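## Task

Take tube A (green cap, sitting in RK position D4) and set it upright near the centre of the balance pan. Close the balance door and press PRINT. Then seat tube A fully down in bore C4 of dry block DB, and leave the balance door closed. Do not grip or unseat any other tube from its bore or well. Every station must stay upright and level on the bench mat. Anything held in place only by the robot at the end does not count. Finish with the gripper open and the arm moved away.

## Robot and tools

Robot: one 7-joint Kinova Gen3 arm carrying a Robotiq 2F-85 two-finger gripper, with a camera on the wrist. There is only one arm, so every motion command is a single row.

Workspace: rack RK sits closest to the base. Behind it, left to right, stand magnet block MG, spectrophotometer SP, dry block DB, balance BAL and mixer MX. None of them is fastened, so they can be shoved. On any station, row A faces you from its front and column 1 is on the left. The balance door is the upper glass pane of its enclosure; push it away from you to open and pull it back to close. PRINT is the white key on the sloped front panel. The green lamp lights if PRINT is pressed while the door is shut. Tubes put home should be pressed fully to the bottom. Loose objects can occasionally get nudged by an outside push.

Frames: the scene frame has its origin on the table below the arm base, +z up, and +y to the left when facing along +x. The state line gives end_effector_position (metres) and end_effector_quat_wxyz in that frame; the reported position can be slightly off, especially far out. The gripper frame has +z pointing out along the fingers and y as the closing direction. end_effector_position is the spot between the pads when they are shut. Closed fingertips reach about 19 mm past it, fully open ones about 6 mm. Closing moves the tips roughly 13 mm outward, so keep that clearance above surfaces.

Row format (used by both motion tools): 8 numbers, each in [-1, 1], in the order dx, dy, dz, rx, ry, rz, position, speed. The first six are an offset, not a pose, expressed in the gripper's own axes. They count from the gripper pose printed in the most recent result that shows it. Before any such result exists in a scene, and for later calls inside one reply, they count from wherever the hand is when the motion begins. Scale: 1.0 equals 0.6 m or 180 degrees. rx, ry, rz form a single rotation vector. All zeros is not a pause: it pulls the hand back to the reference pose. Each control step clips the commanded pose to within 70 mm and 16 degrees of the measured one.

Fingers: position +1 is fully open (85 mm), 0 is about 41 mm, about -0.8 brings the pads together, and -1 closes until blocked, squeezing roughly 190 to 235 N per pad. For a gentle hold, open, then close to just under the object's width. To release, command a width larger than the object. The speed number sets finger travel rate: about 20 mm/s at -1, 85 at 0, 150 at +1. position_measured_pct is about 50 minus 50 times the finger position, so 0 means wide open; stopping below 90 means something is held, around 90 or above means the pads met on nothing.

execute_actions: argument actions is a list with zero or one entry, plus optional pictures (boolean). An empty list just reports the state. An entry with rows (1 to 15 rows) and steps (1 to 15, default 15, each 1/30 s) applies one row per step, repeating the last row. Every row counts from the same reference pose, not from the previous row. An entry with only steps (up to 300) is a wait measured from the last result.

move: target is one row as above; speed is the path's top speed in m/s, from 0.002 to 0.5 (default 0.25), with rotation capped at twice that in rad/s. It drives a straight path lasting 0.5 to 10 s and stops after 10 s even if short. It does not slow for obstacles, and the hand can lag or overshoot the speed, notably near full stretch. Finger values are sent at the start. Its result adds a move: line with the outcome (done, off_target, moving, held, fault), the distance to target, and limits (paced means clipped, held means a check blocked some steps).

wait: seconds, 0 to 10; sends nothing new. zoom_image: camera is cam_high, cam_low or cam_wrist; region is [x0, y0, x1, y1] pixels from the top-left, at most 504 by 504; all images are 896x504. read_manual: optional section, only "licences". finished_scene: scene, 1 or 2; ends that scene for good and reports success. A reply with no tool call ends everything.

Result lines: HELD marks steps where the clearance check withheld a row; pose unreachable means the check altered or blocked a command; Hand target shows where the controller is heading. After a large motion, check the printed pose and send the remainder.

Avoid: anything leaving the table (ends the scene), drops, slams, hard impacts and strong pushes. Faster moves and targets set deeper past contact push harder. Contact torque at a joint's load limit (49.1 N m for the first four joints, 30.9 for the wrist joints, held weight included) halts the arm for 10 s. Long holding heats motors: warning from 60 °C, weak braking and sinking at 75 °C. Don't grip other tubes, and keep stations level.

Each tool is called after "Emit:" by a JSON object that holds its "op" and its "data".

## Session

Emit:
{"op": "execute_actions", "data": {"actions": []}}

Scene clock: 0.00 s of 12600.00 s.
end_effector_position=(+0.2623, -0.3079, +0.3676) position_measured_pct=0.0 end_effector_quat_wxyz=(+0.055, +0.732, +0.679, -0.014)
Joint positions: [0.648 0.182 0.162 1.753 0.004 1.102 0.721]
Joint velocities: [ 0.     0.     0.     0.001 -0.002 -0.    -0.   ]
Motor temperatures (°C, as the motors report them): [30 33 27 33 33 36 40]
Hand target: +0.262, -0.308, +0.368; +0.055, +0.732, +0.679, -0.014

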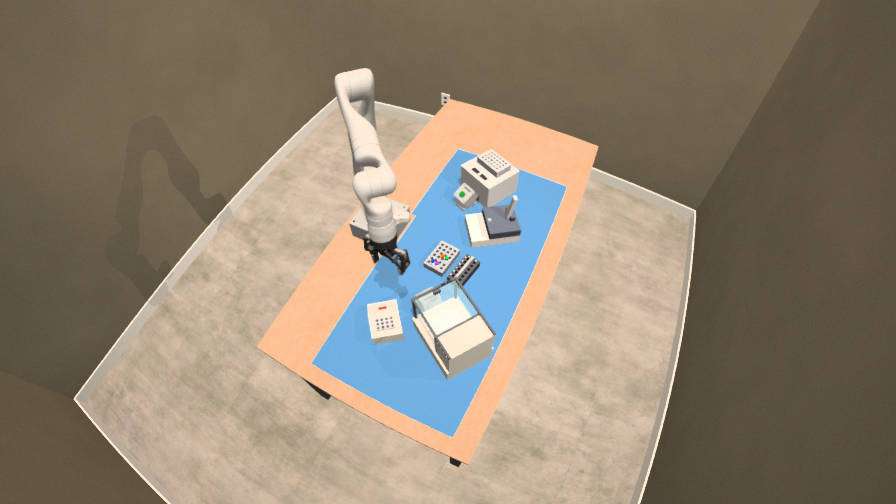

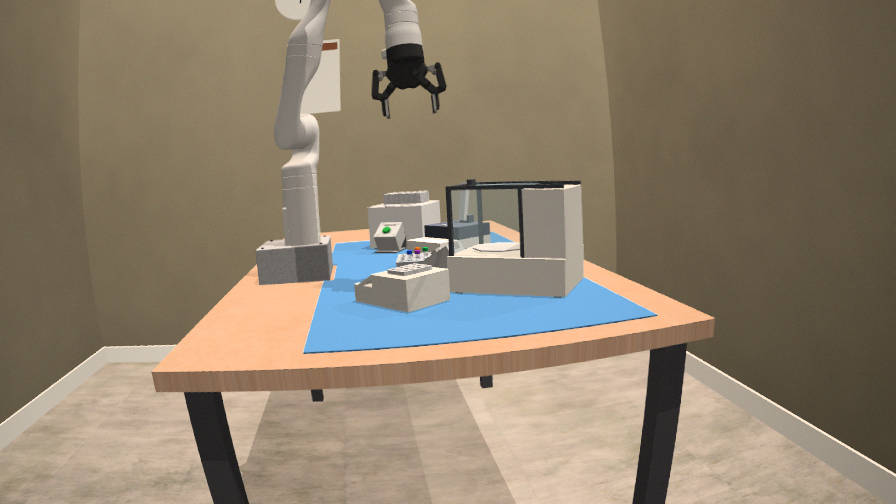

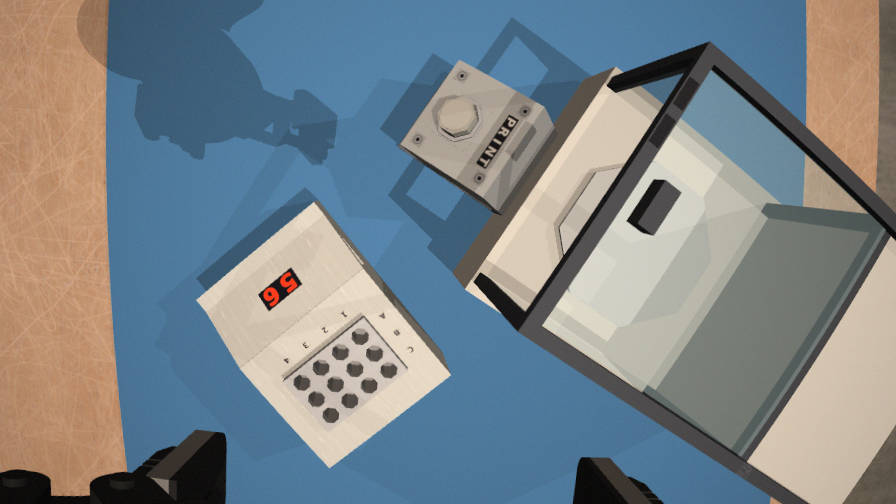

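Emit:
{"op": "move", "data": {"target": [0.486,0.0255,0.0053,0.0385,0.0098,0.4755,0.2,0.5], "speed": 0.2}}

Scene clock: 24.83 s of 12600.00 s.
end_effector_position=(+0.2988, -0.0211, +0.3369) position_measured_pct=40.1 end_effector_quat_wxyz=(+0.001, +1.000, -0.000, -0.001)
Joint positions: [ 0.083  0.056 -0.094  1.998  0.007  1.094 -1.593]
Joint velocities: [-0.004  0.001 -0.004 -0.     0.004  0.001 -0.009]
Motor temperatures (°C, as the motors report them): [30 33 27 34 33 36 40]
Hand target: +0.299, -0.021, +0.337; +0.001, +1.000, -0.000, -0.001
Off the commanded pose: 0.002 m, 0 deg.
move: done

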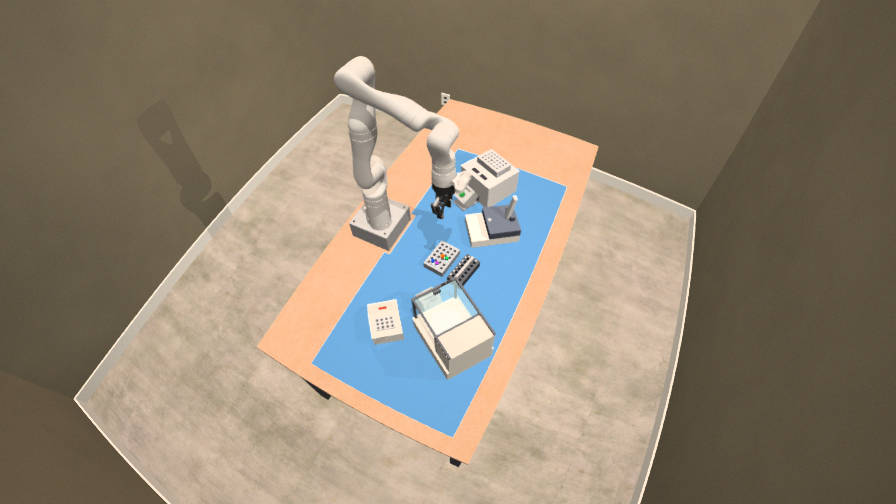

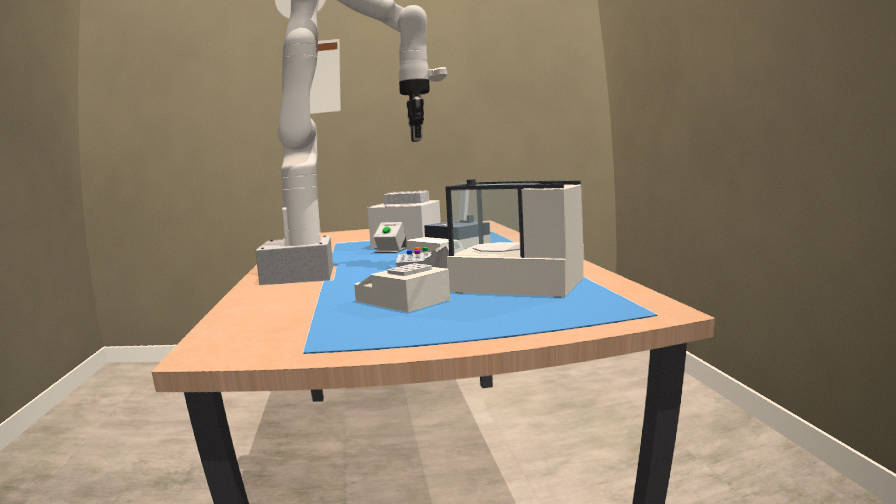

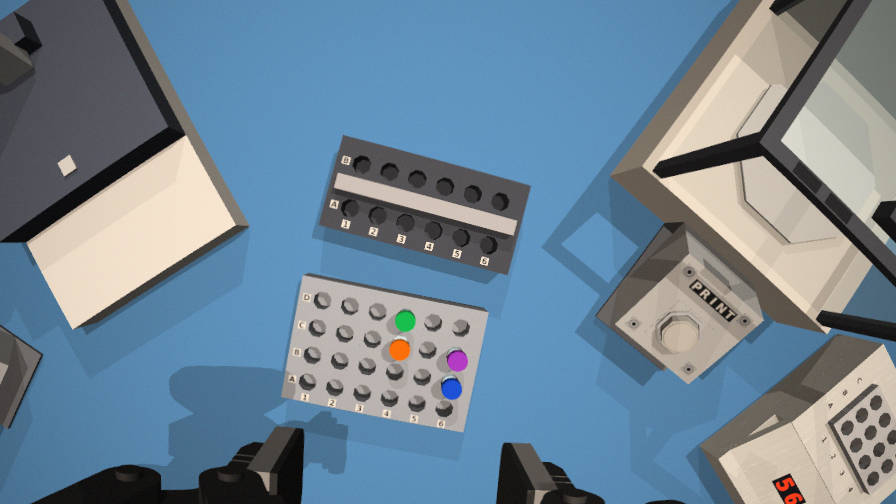

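Emit:
{"op": "move", "data": {"target": [0.008,-0.005,0.295,0,0,0.067,-0.3,0.5], "speed": 0.15}}

Scene clock: 38.03 s of 12600.00 s.
end_effector_position=(+0.3036, -0.0189, +0.1605) position_measured_pct=65.1 end_effector_quat_wxyz=(+0.001, +0.994, -0.106, -0.001)
Joint positions: [ 0.029  0.425 -0.056  2.284  0.059  0.439 -1.864]
Joint velocities: [-0.003  0.008  0.002  0.002  0.001 -0.003 -0.002]
Motor temperatures (°C, as the motors report them): [30 32 27 34 33 36 40]
Hand target: +0.303, -0.019, +0.160; +0.001, +0.994, -0.105, -0.001
Off the commanded pose: 0.001 m, 0 deg.
move: done

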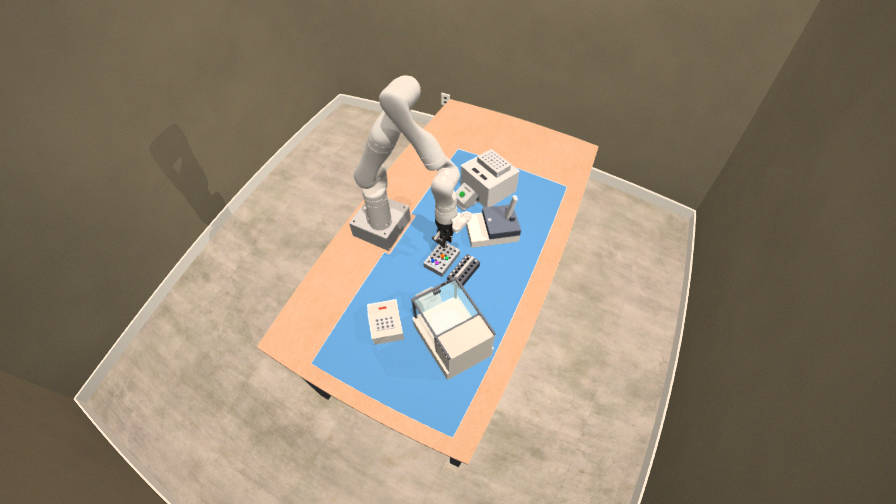

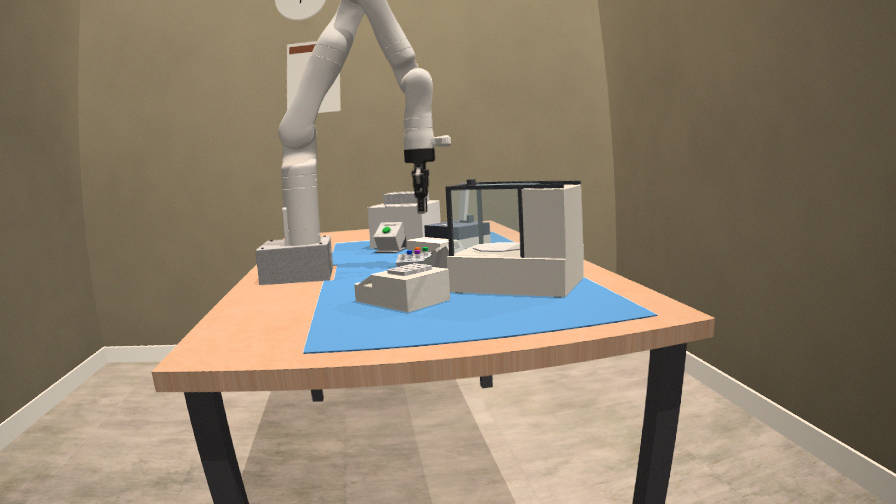

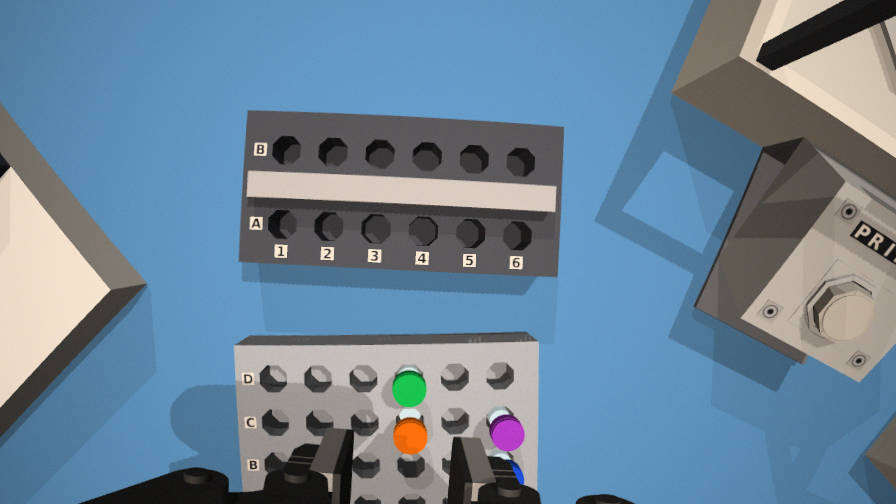

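Emit:
{"op": "move", "data": {"target": [0,0,0.1,0,0,0,-0.3,0.5], "speed": 0.06}}

Scene clock: 47.47 s of 12600.00 s.
end_effector_position=(+0.3039, -0.0191, +0.1009) position_measured_pct=65.1 end_effector_quat_wxyz=(+0.002, +0.994, -0.106, -0.001)
Joint positions: [ 0.006  0.606 -0.027  2.327  0.082  0.214 -1.886]
Joint velocities: [-0.001  0.008  0.002 -0.001 -0.    -0.005  0.   ]
Motor temperatures (°C, as the motors report them): [30 32 27 34 33 36 40]
Hand target: +0.304, -0.019, +0.101; +0.002, +0.994, -0.106, -0.001
Off the commanded pose: 0.001 m, 0 deg.
move: done

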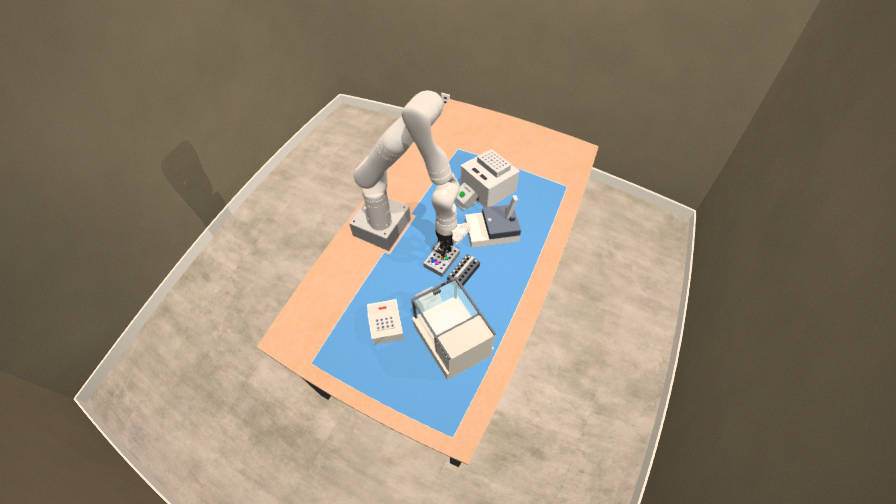

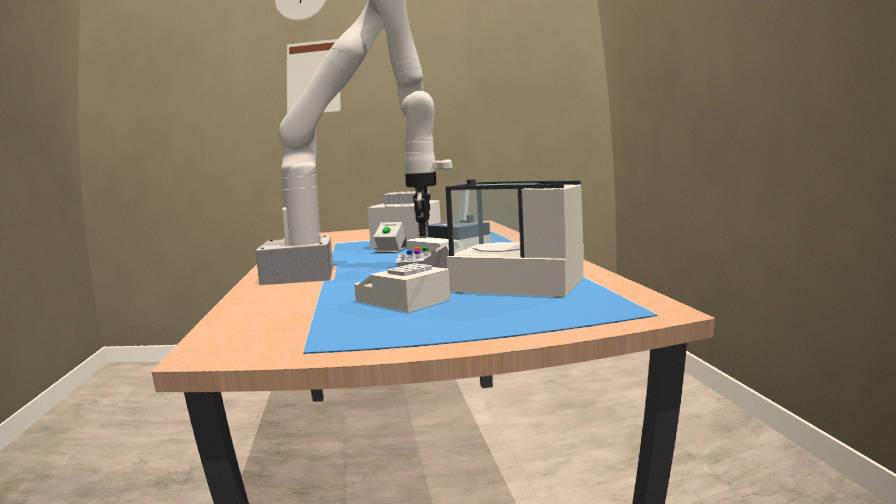

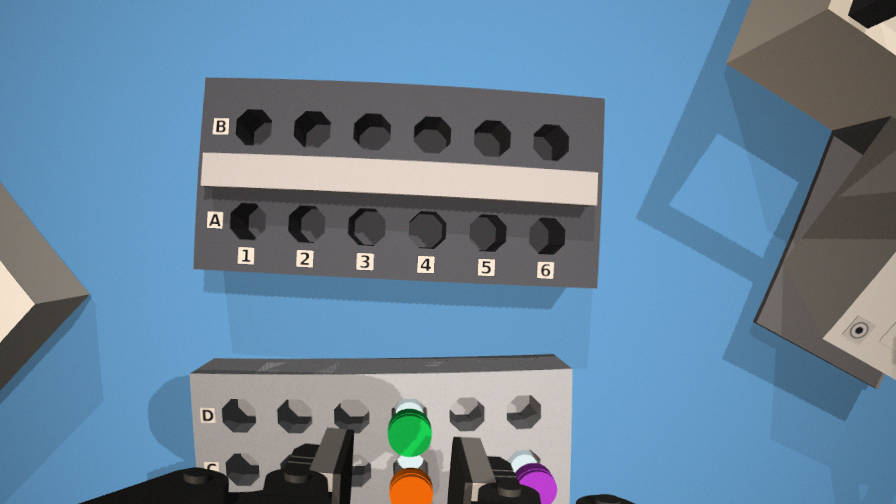

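Emit:
{"op": "move", "data": {"target": [-0.001,0,0.06,0,0,0,-0.3,0.5], "speed": 0.02}}

Scene clock: 56.77 s of 12600.00 s.
end_effector_position=(+0.3035, -0.0192, +0.0652) position_measured_pct=65.1 end_effector_quat_wxyz=(+0.002, +0.994, -0.106, -0.000)
Joint positions: [-0.008  0.722 -0.008  2.337  0.088  0.087 -1.892]
Joint velocities: [-0.001  0.006 -0.002  0.001  0.    -0.006 -0.002]
Motor temperatures (°C, as the motors report them): [30 33 27 34 33 36 40]
Hand target: +0.303, -0.019, +0.065; +0.002, +0.994, -0.106, -0.000
Off the commanded pose: 0.000 m, 0 deg.
move: done

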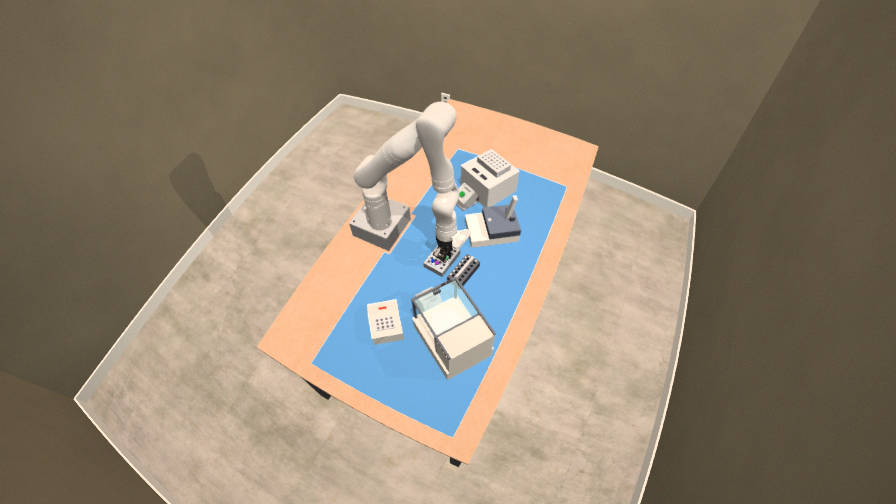

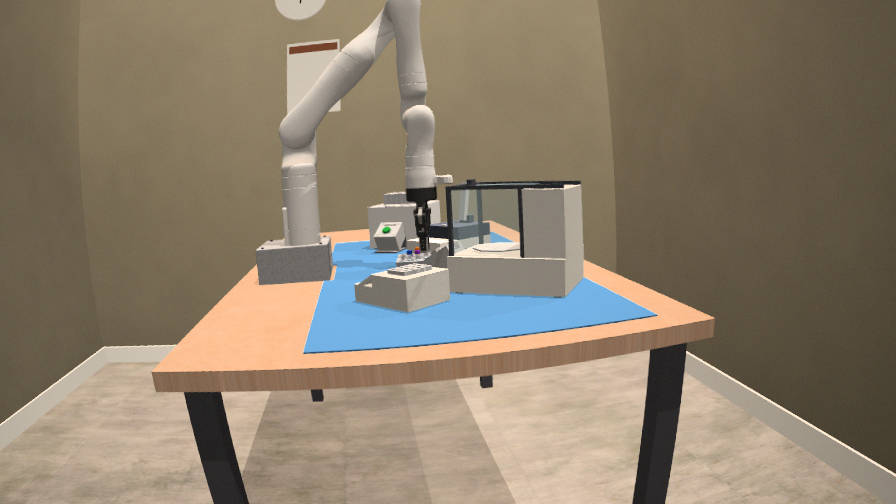

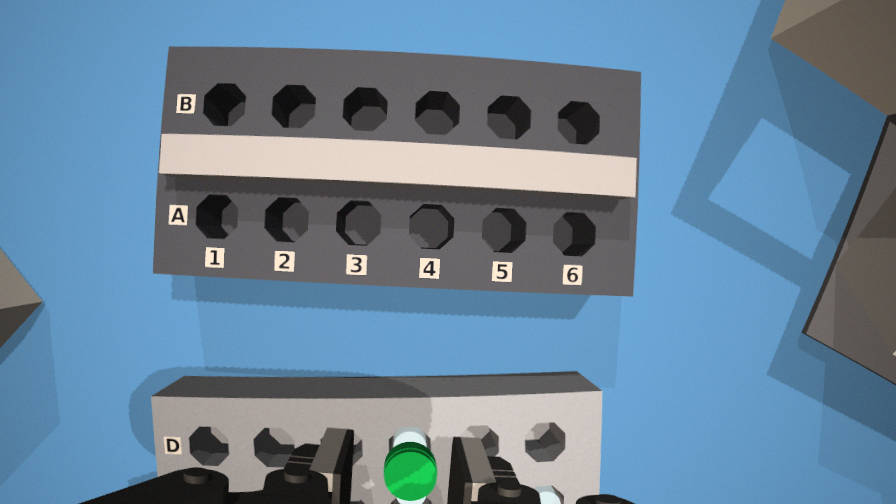

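Emit:
{"op": "move", "data": {"target": [0.001,0,0.008,0,0,0,-0.3,0.5], "speed": 0.01}}

Emit:
{"op": "move", "data": {"target": [0,0,0,0,0,0,-1,0], "speed": 0.01}}

Emit:
{"op": "move", "data": {"target": [0,0,-0.1,0,0,0,-1,0], "speed": 0.03}}

Scene clock: 62.77 s of 12600.00 s.
end_effector_position=(+0.3041, -0.0193, +0.0605) position_measured_pct=65.1 end_effector_quat_wxyz=(+0.002, +0.994, -0.106, -0.000)
Joint positions: [-0.009  0.737 -0.006  2.335  0.089  0.073 -1.892]
Joint velocities: [-0.     0.004  0.    -0.    -0.    -0.004 -0.001]
Motor temperatures (°C, as the motors report them): [30 33 27 34 33 36 40]
Hand target: +0.304, -0.019, +0.060; +0.002, +0.994, -0.106, -0.000
Off the commanded pose: 0.000 m, 0 deg.
move: done

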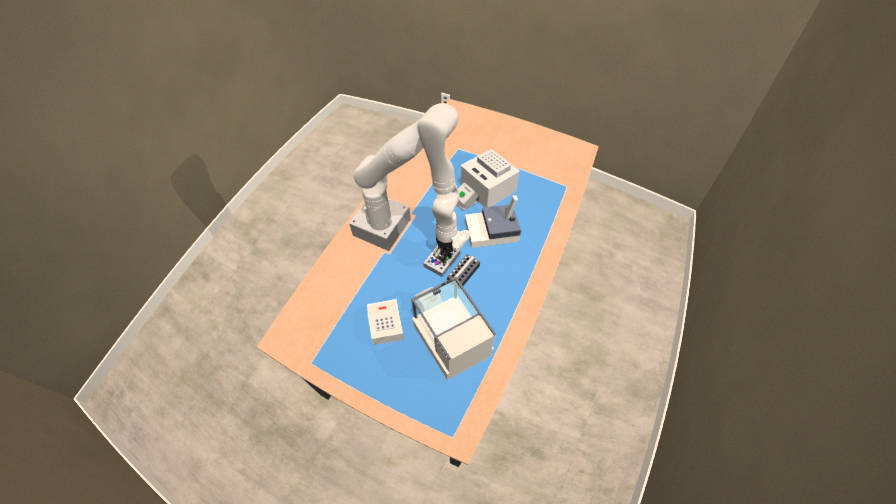

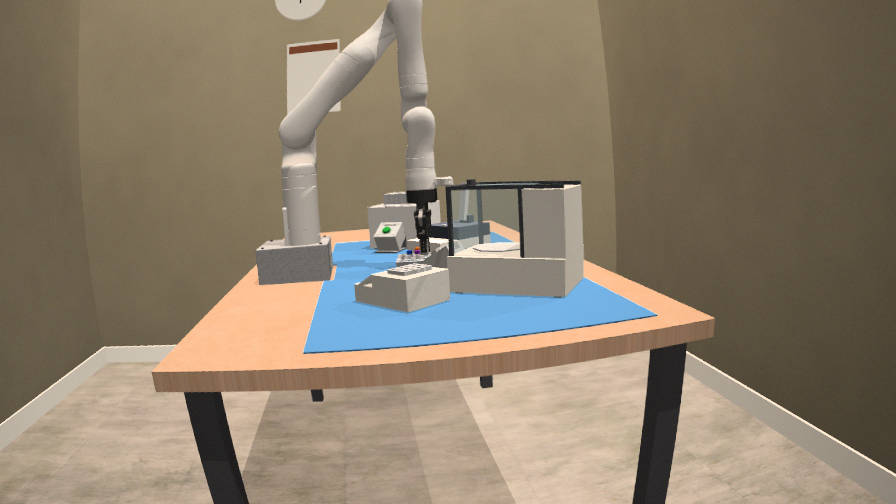

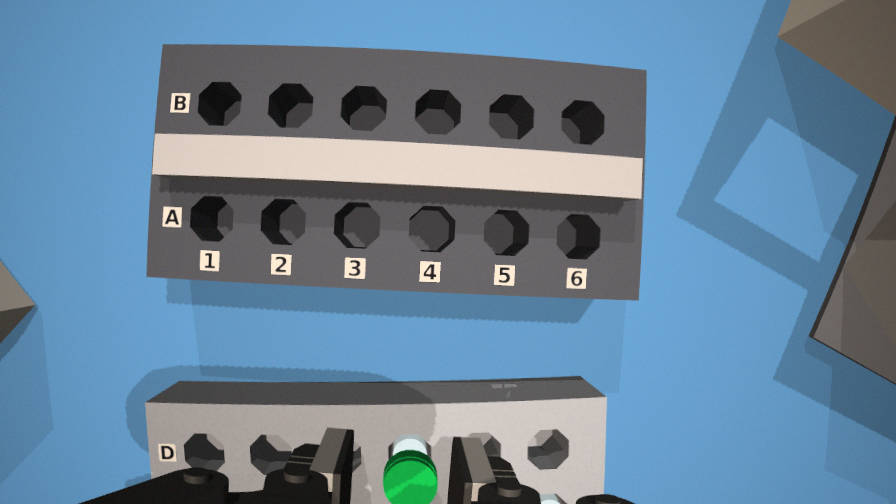

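Scene clock: 63.30 s of 12600.00 s.
end_effector_position=(+0.3041, -0.0197, +0.0607) position_measured_pct=83.7 end_effector_quat_wxyz=(+0.002, +0.994, -0.106, -0.000)
Joint positions: [-0.009  0.737 -0.005  2.335  0.089  0.074 -1.892]
Joint velocities: [ 0.     0.     0.001 -0.     0.001  0.002  0.   ]
Motor temperatures (°C, as the motors report them): [30 33 27 34 33 36 40]
Hand target: +0.304, -0.019, +0.061; +0.002, +0.994, -0.106, -0.000
Off the commanded pose: 0.000 m, 0 deg.
move: done

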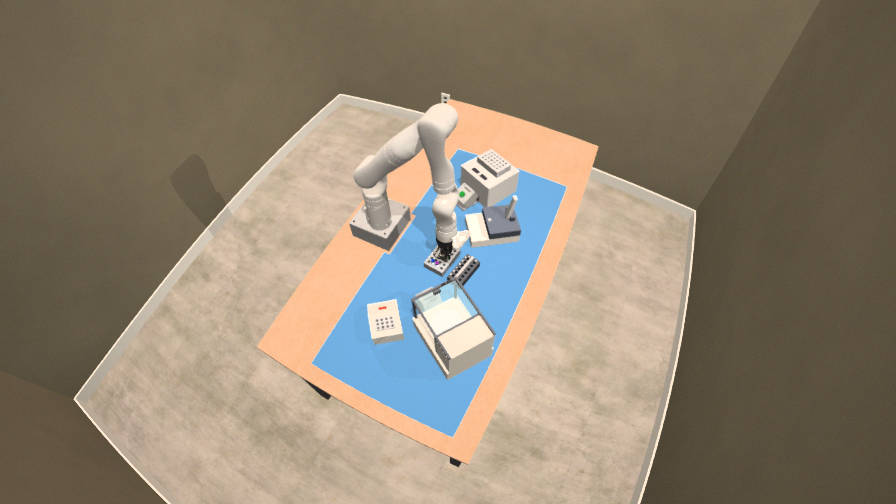

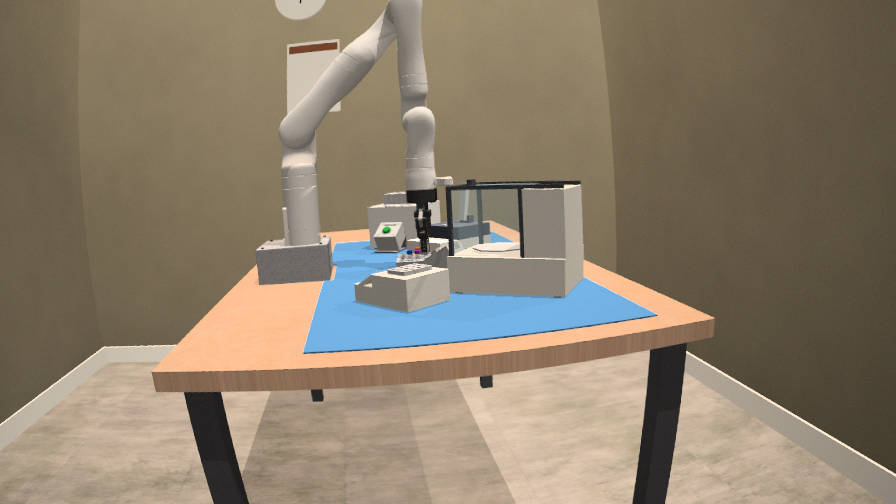

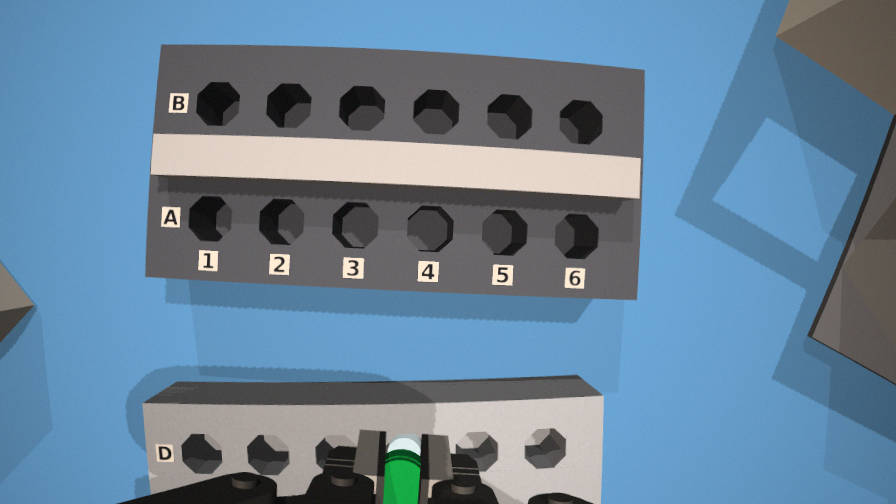

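Scene clock: 65.60 s of 12600.00 s.
end_effector_position=(+0.3038, -0.0194, +0.1203) position_measured_pct=83.7 end_effector_quat_wxyz=(+0.002, +0.994, -0.106, -0.000)
Joint positions: [ 0.015  0.545 -0.037  2.317  0.077  0.285 -1.881]
Joint velocities: [ 0.001 -0.007 -0.001  0.    -0.     0.005  0.001]
Motor temperatures (°C, as the motors report them): [30 33 27 34 33 36 40]
Hand target: +0.304, -0.019, +0.121; +0.002, +0.994, -0.106, -0.000
Off the commanded pose: 0.001 m, 0 deg.
move: done

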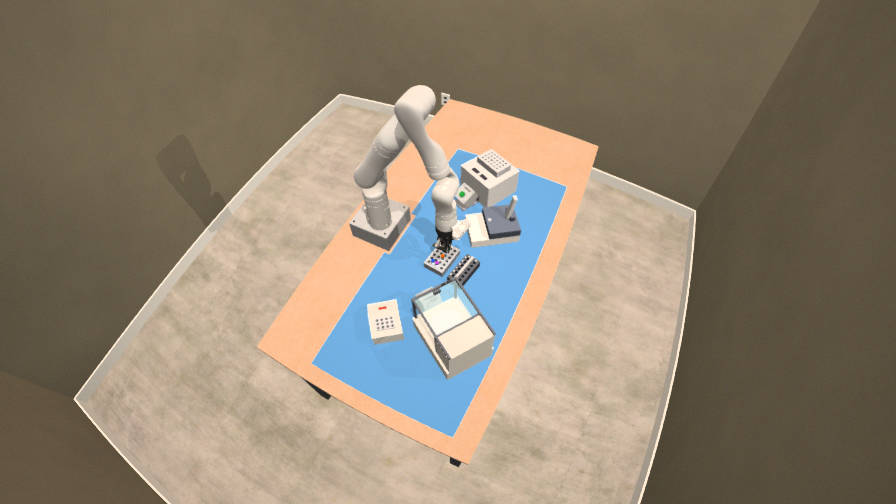

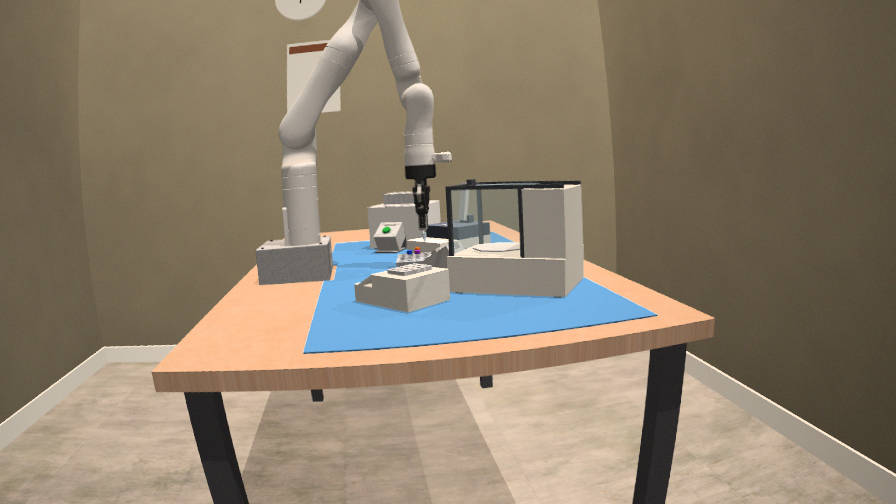

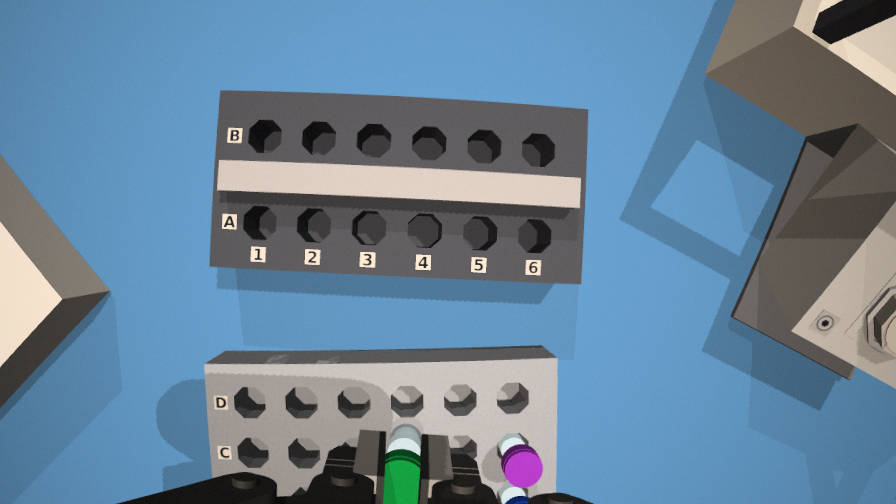

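Emit:
{"op": "move", "data": {"target": [0,0,0.098,0,0,0,-1,0], "speed": 0.015}}

Scene clock: 81.07 s of 12600.00 s.
end_effector_position=(+0.3040, -0.0197, +0.0619) position_measured_pct=83.7 end_effector_quat_wxyz=(+0.002, +0.994, -0.106, -0.000)
Joint positions: [-0.008  0.733 -0.006  2.335  0.089  0.078 -1.892]
Joint velocities: [-0.001  0.006  0.001  0.001  0.    -0.005 -0.   ]
Motor temperatures (°C, as the motors report them): [30 33 27 33 33 36 40]
Hand target: +0.304, -0.020, +0.062; +0.002, +0.994, -0.106, -0.000
Off the commanded pose: 0.000 m, 0 deg.
move: done

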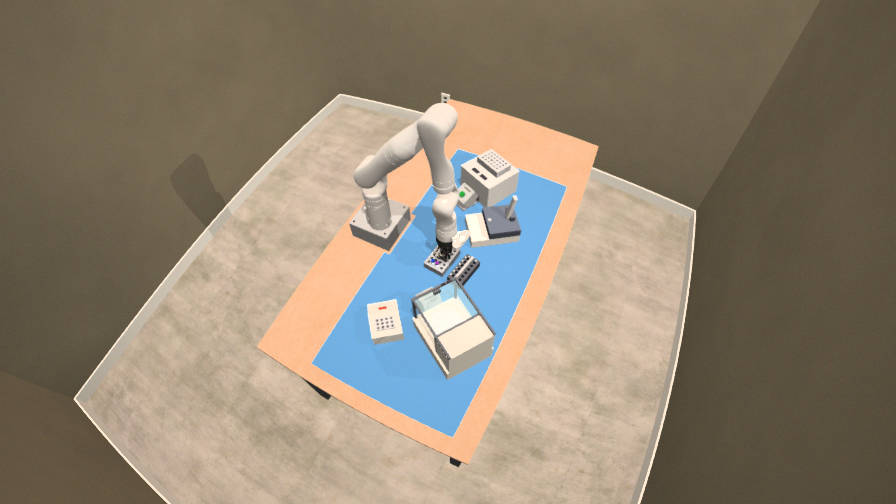

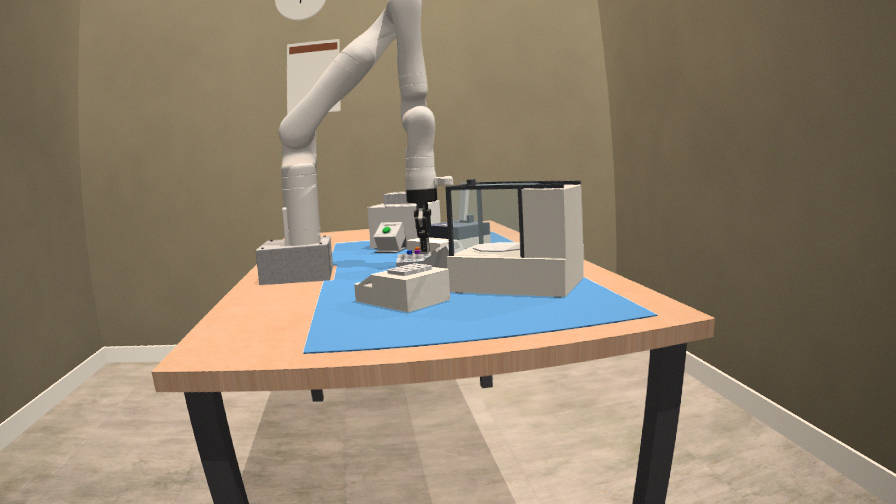

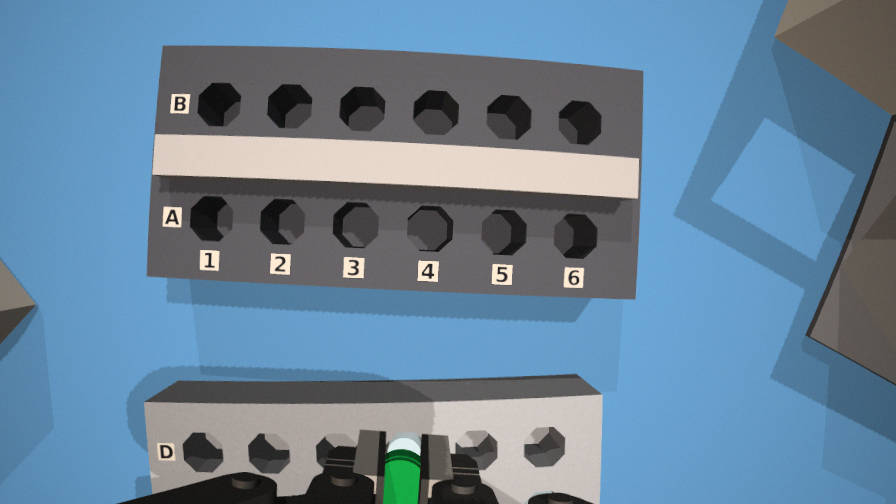

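Emit:
{"op": "move", "data": {"target": [0,0,0,0,0,0,-0.3,0.5], "speed": 0.02}}

Emit:
{"op": "move", "data": {"target": [0,0,-0.44,0,0,0.116,-0.3,0.5], "speed": 0.15}}

Scene clock: 91.90 s of 12600.00 s.
end_effector_position=(+0.3040, -0.0197, +0.0619) position_measured_pct=65.1 end_effector_quat_wxyz=(+0.002, +0.994, -0.106, -0.000)
Joint positions: [-0.008  0.733 -0.006  2.335  0.089  0.078 -1.892]
Joint velocities: [ 0.    -0.     0.001 -0.    -0.001 -0.001  0.   ]
Motor temperatures (°C, as the motors report them): [30 33 27 33 33 36 40]
Hand target: +0.304, -0.020, +0.062; +0.002, +0.994, -0.106, -0.000
Off the commanded pose: 0.000 m, 0 deg.
move: done

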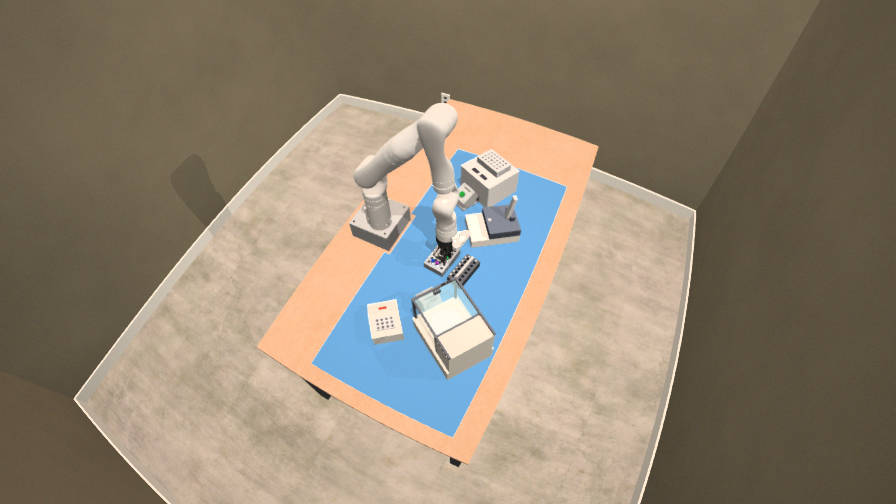

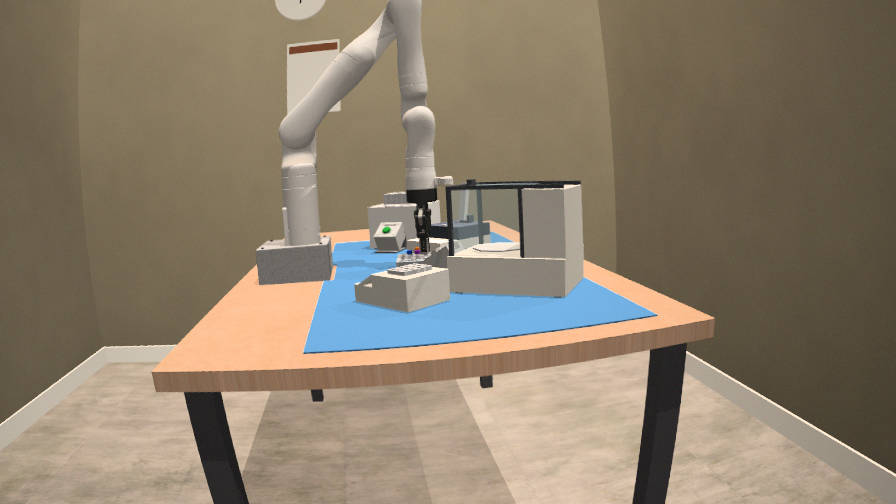

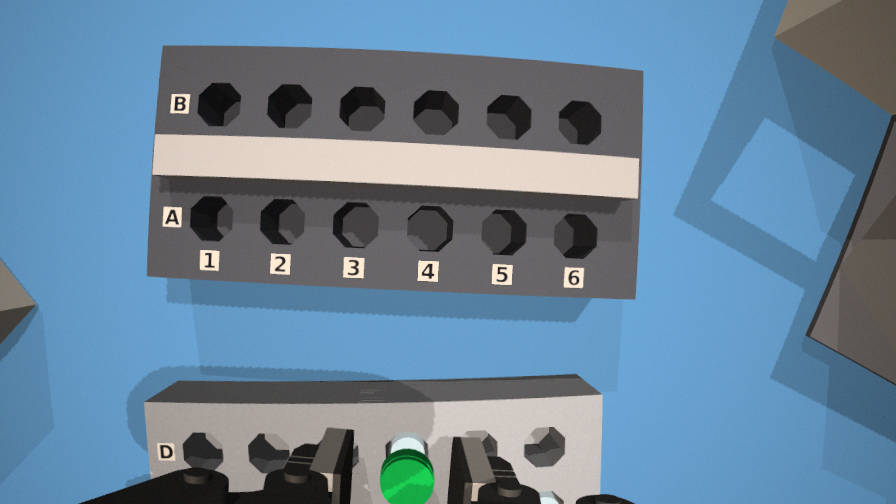

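Scene clock: 94.13 s of 12600.00 s.
end_effector_position=(+0.3036, -0.0185, +0.3251) position_measured_pct=65.1 end_effector_quat_wxyz=(+0.001, +0.959, -0.284, -0.000)
Joint positions: [-0.042  0.077  0.029  2.017 -0.001  1.051 -2.167]
Joint velocities: [-0.001 -0.004  0.    -0.004  0.002  0.004 -0.001]
Motor temperatures (°C, as the motors report them): [30 33 27 33 33 36 40]
Hand target: +0.304, -0.019, +0.325; +0.001, +0.959, -0.284, -0.000
Off the commanded pose: 0.001 m, 0 deg.
move: done

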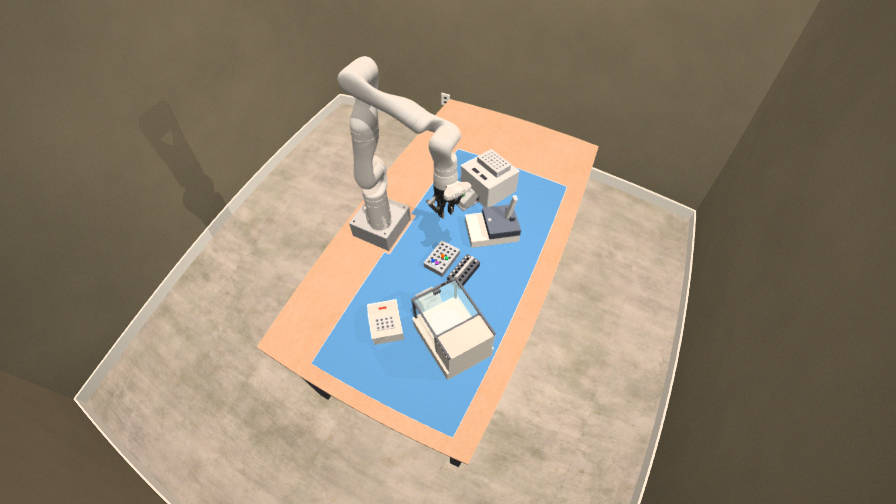

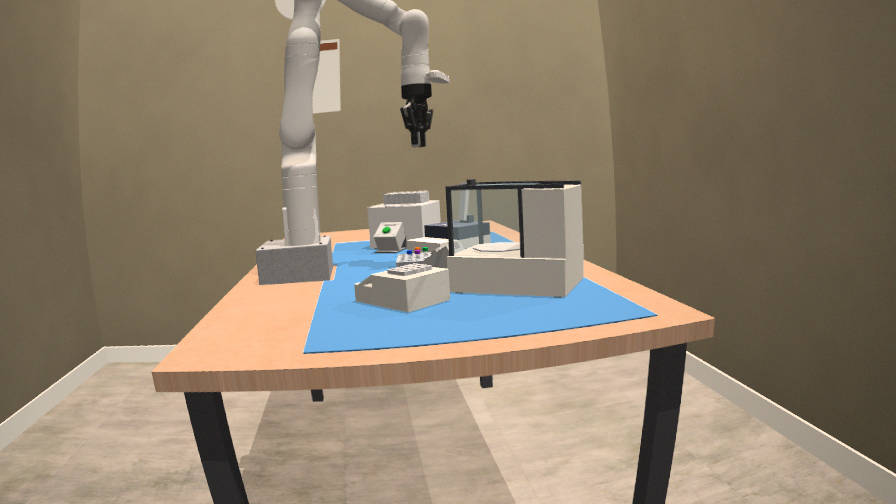

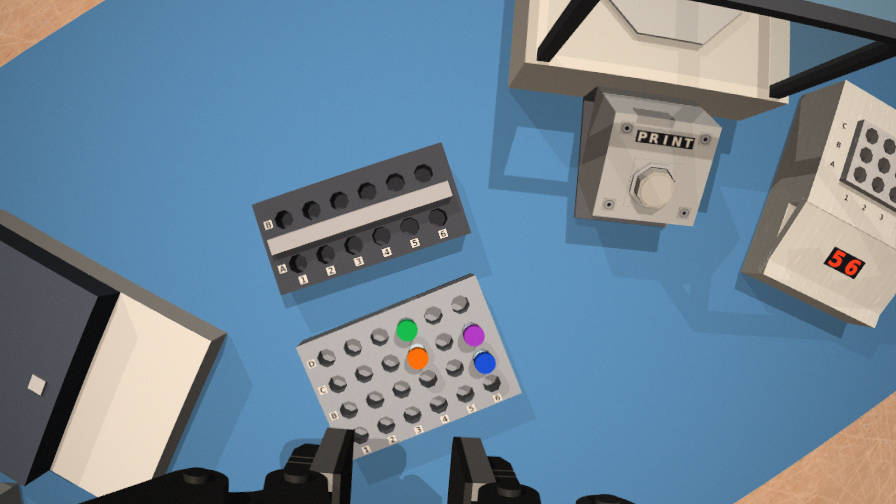

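Emit:
{"op": "move", "data": {"target": [0.174,0.248,0,0,0,0.036,-1,0.5], "speed": 0.15}}

Scene clock: 105.77 s of 12600.00 s.
end_effector_position=(+0.3110, -0.1993, +0.3259) position_measured_pct=91.7 end_effector_quat_wxyz=(+0.000, +0.941, -0.338, +0.000)
Joint positions: [ 0.302  0.223  0.252  1.845 -0.061  1.083 -1.691]
Joint velocities: [ 0.004  0.005  0.003 -0.003 -0.003  0.002  0.003]
Motor temperatures (°C, as the motors report them): [30 33 27 33 33 36 40]
Hand target: +0.311, -0.199, +0.326; +0.000, +0.941, -0.338, +0.000
Off the commanded pose: 0.001 m, 0 deg.
move: done

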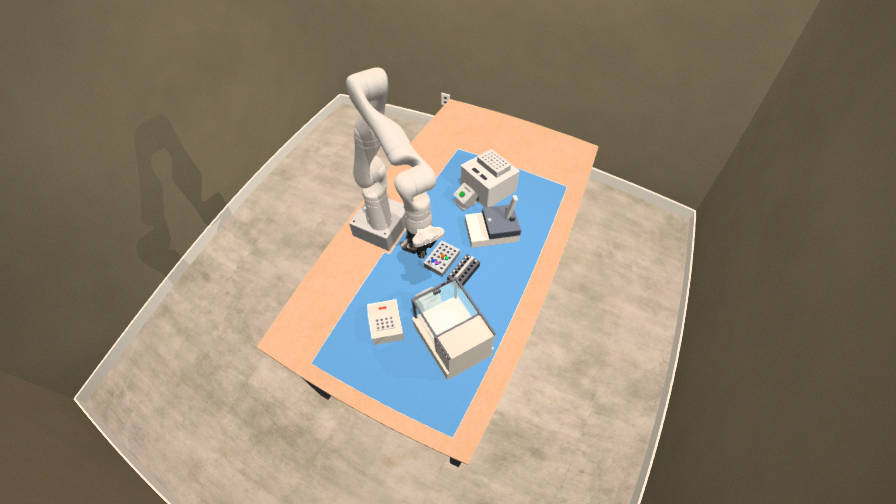

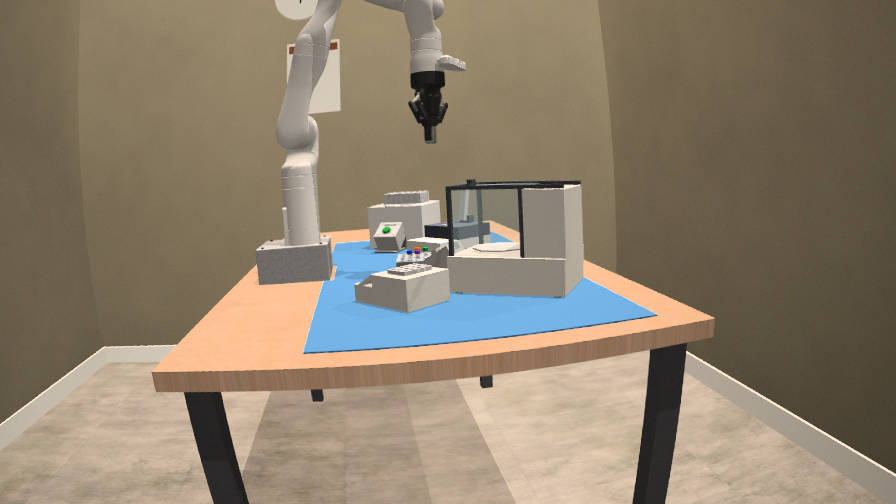

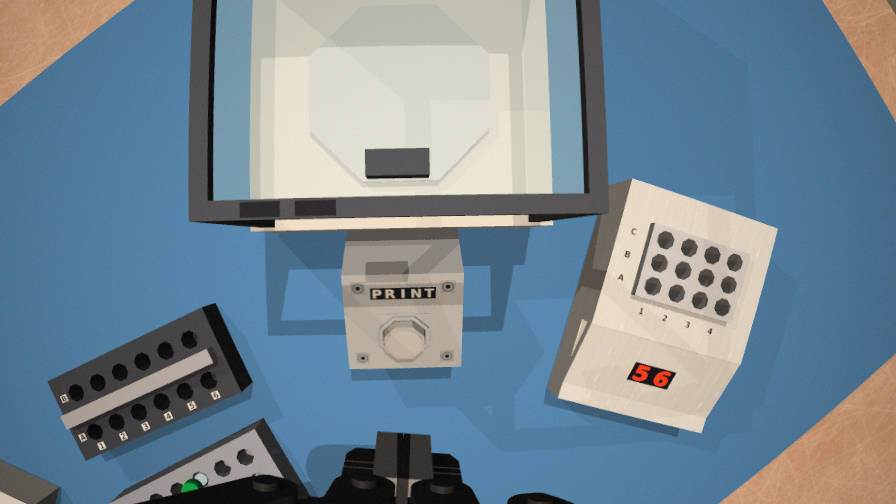

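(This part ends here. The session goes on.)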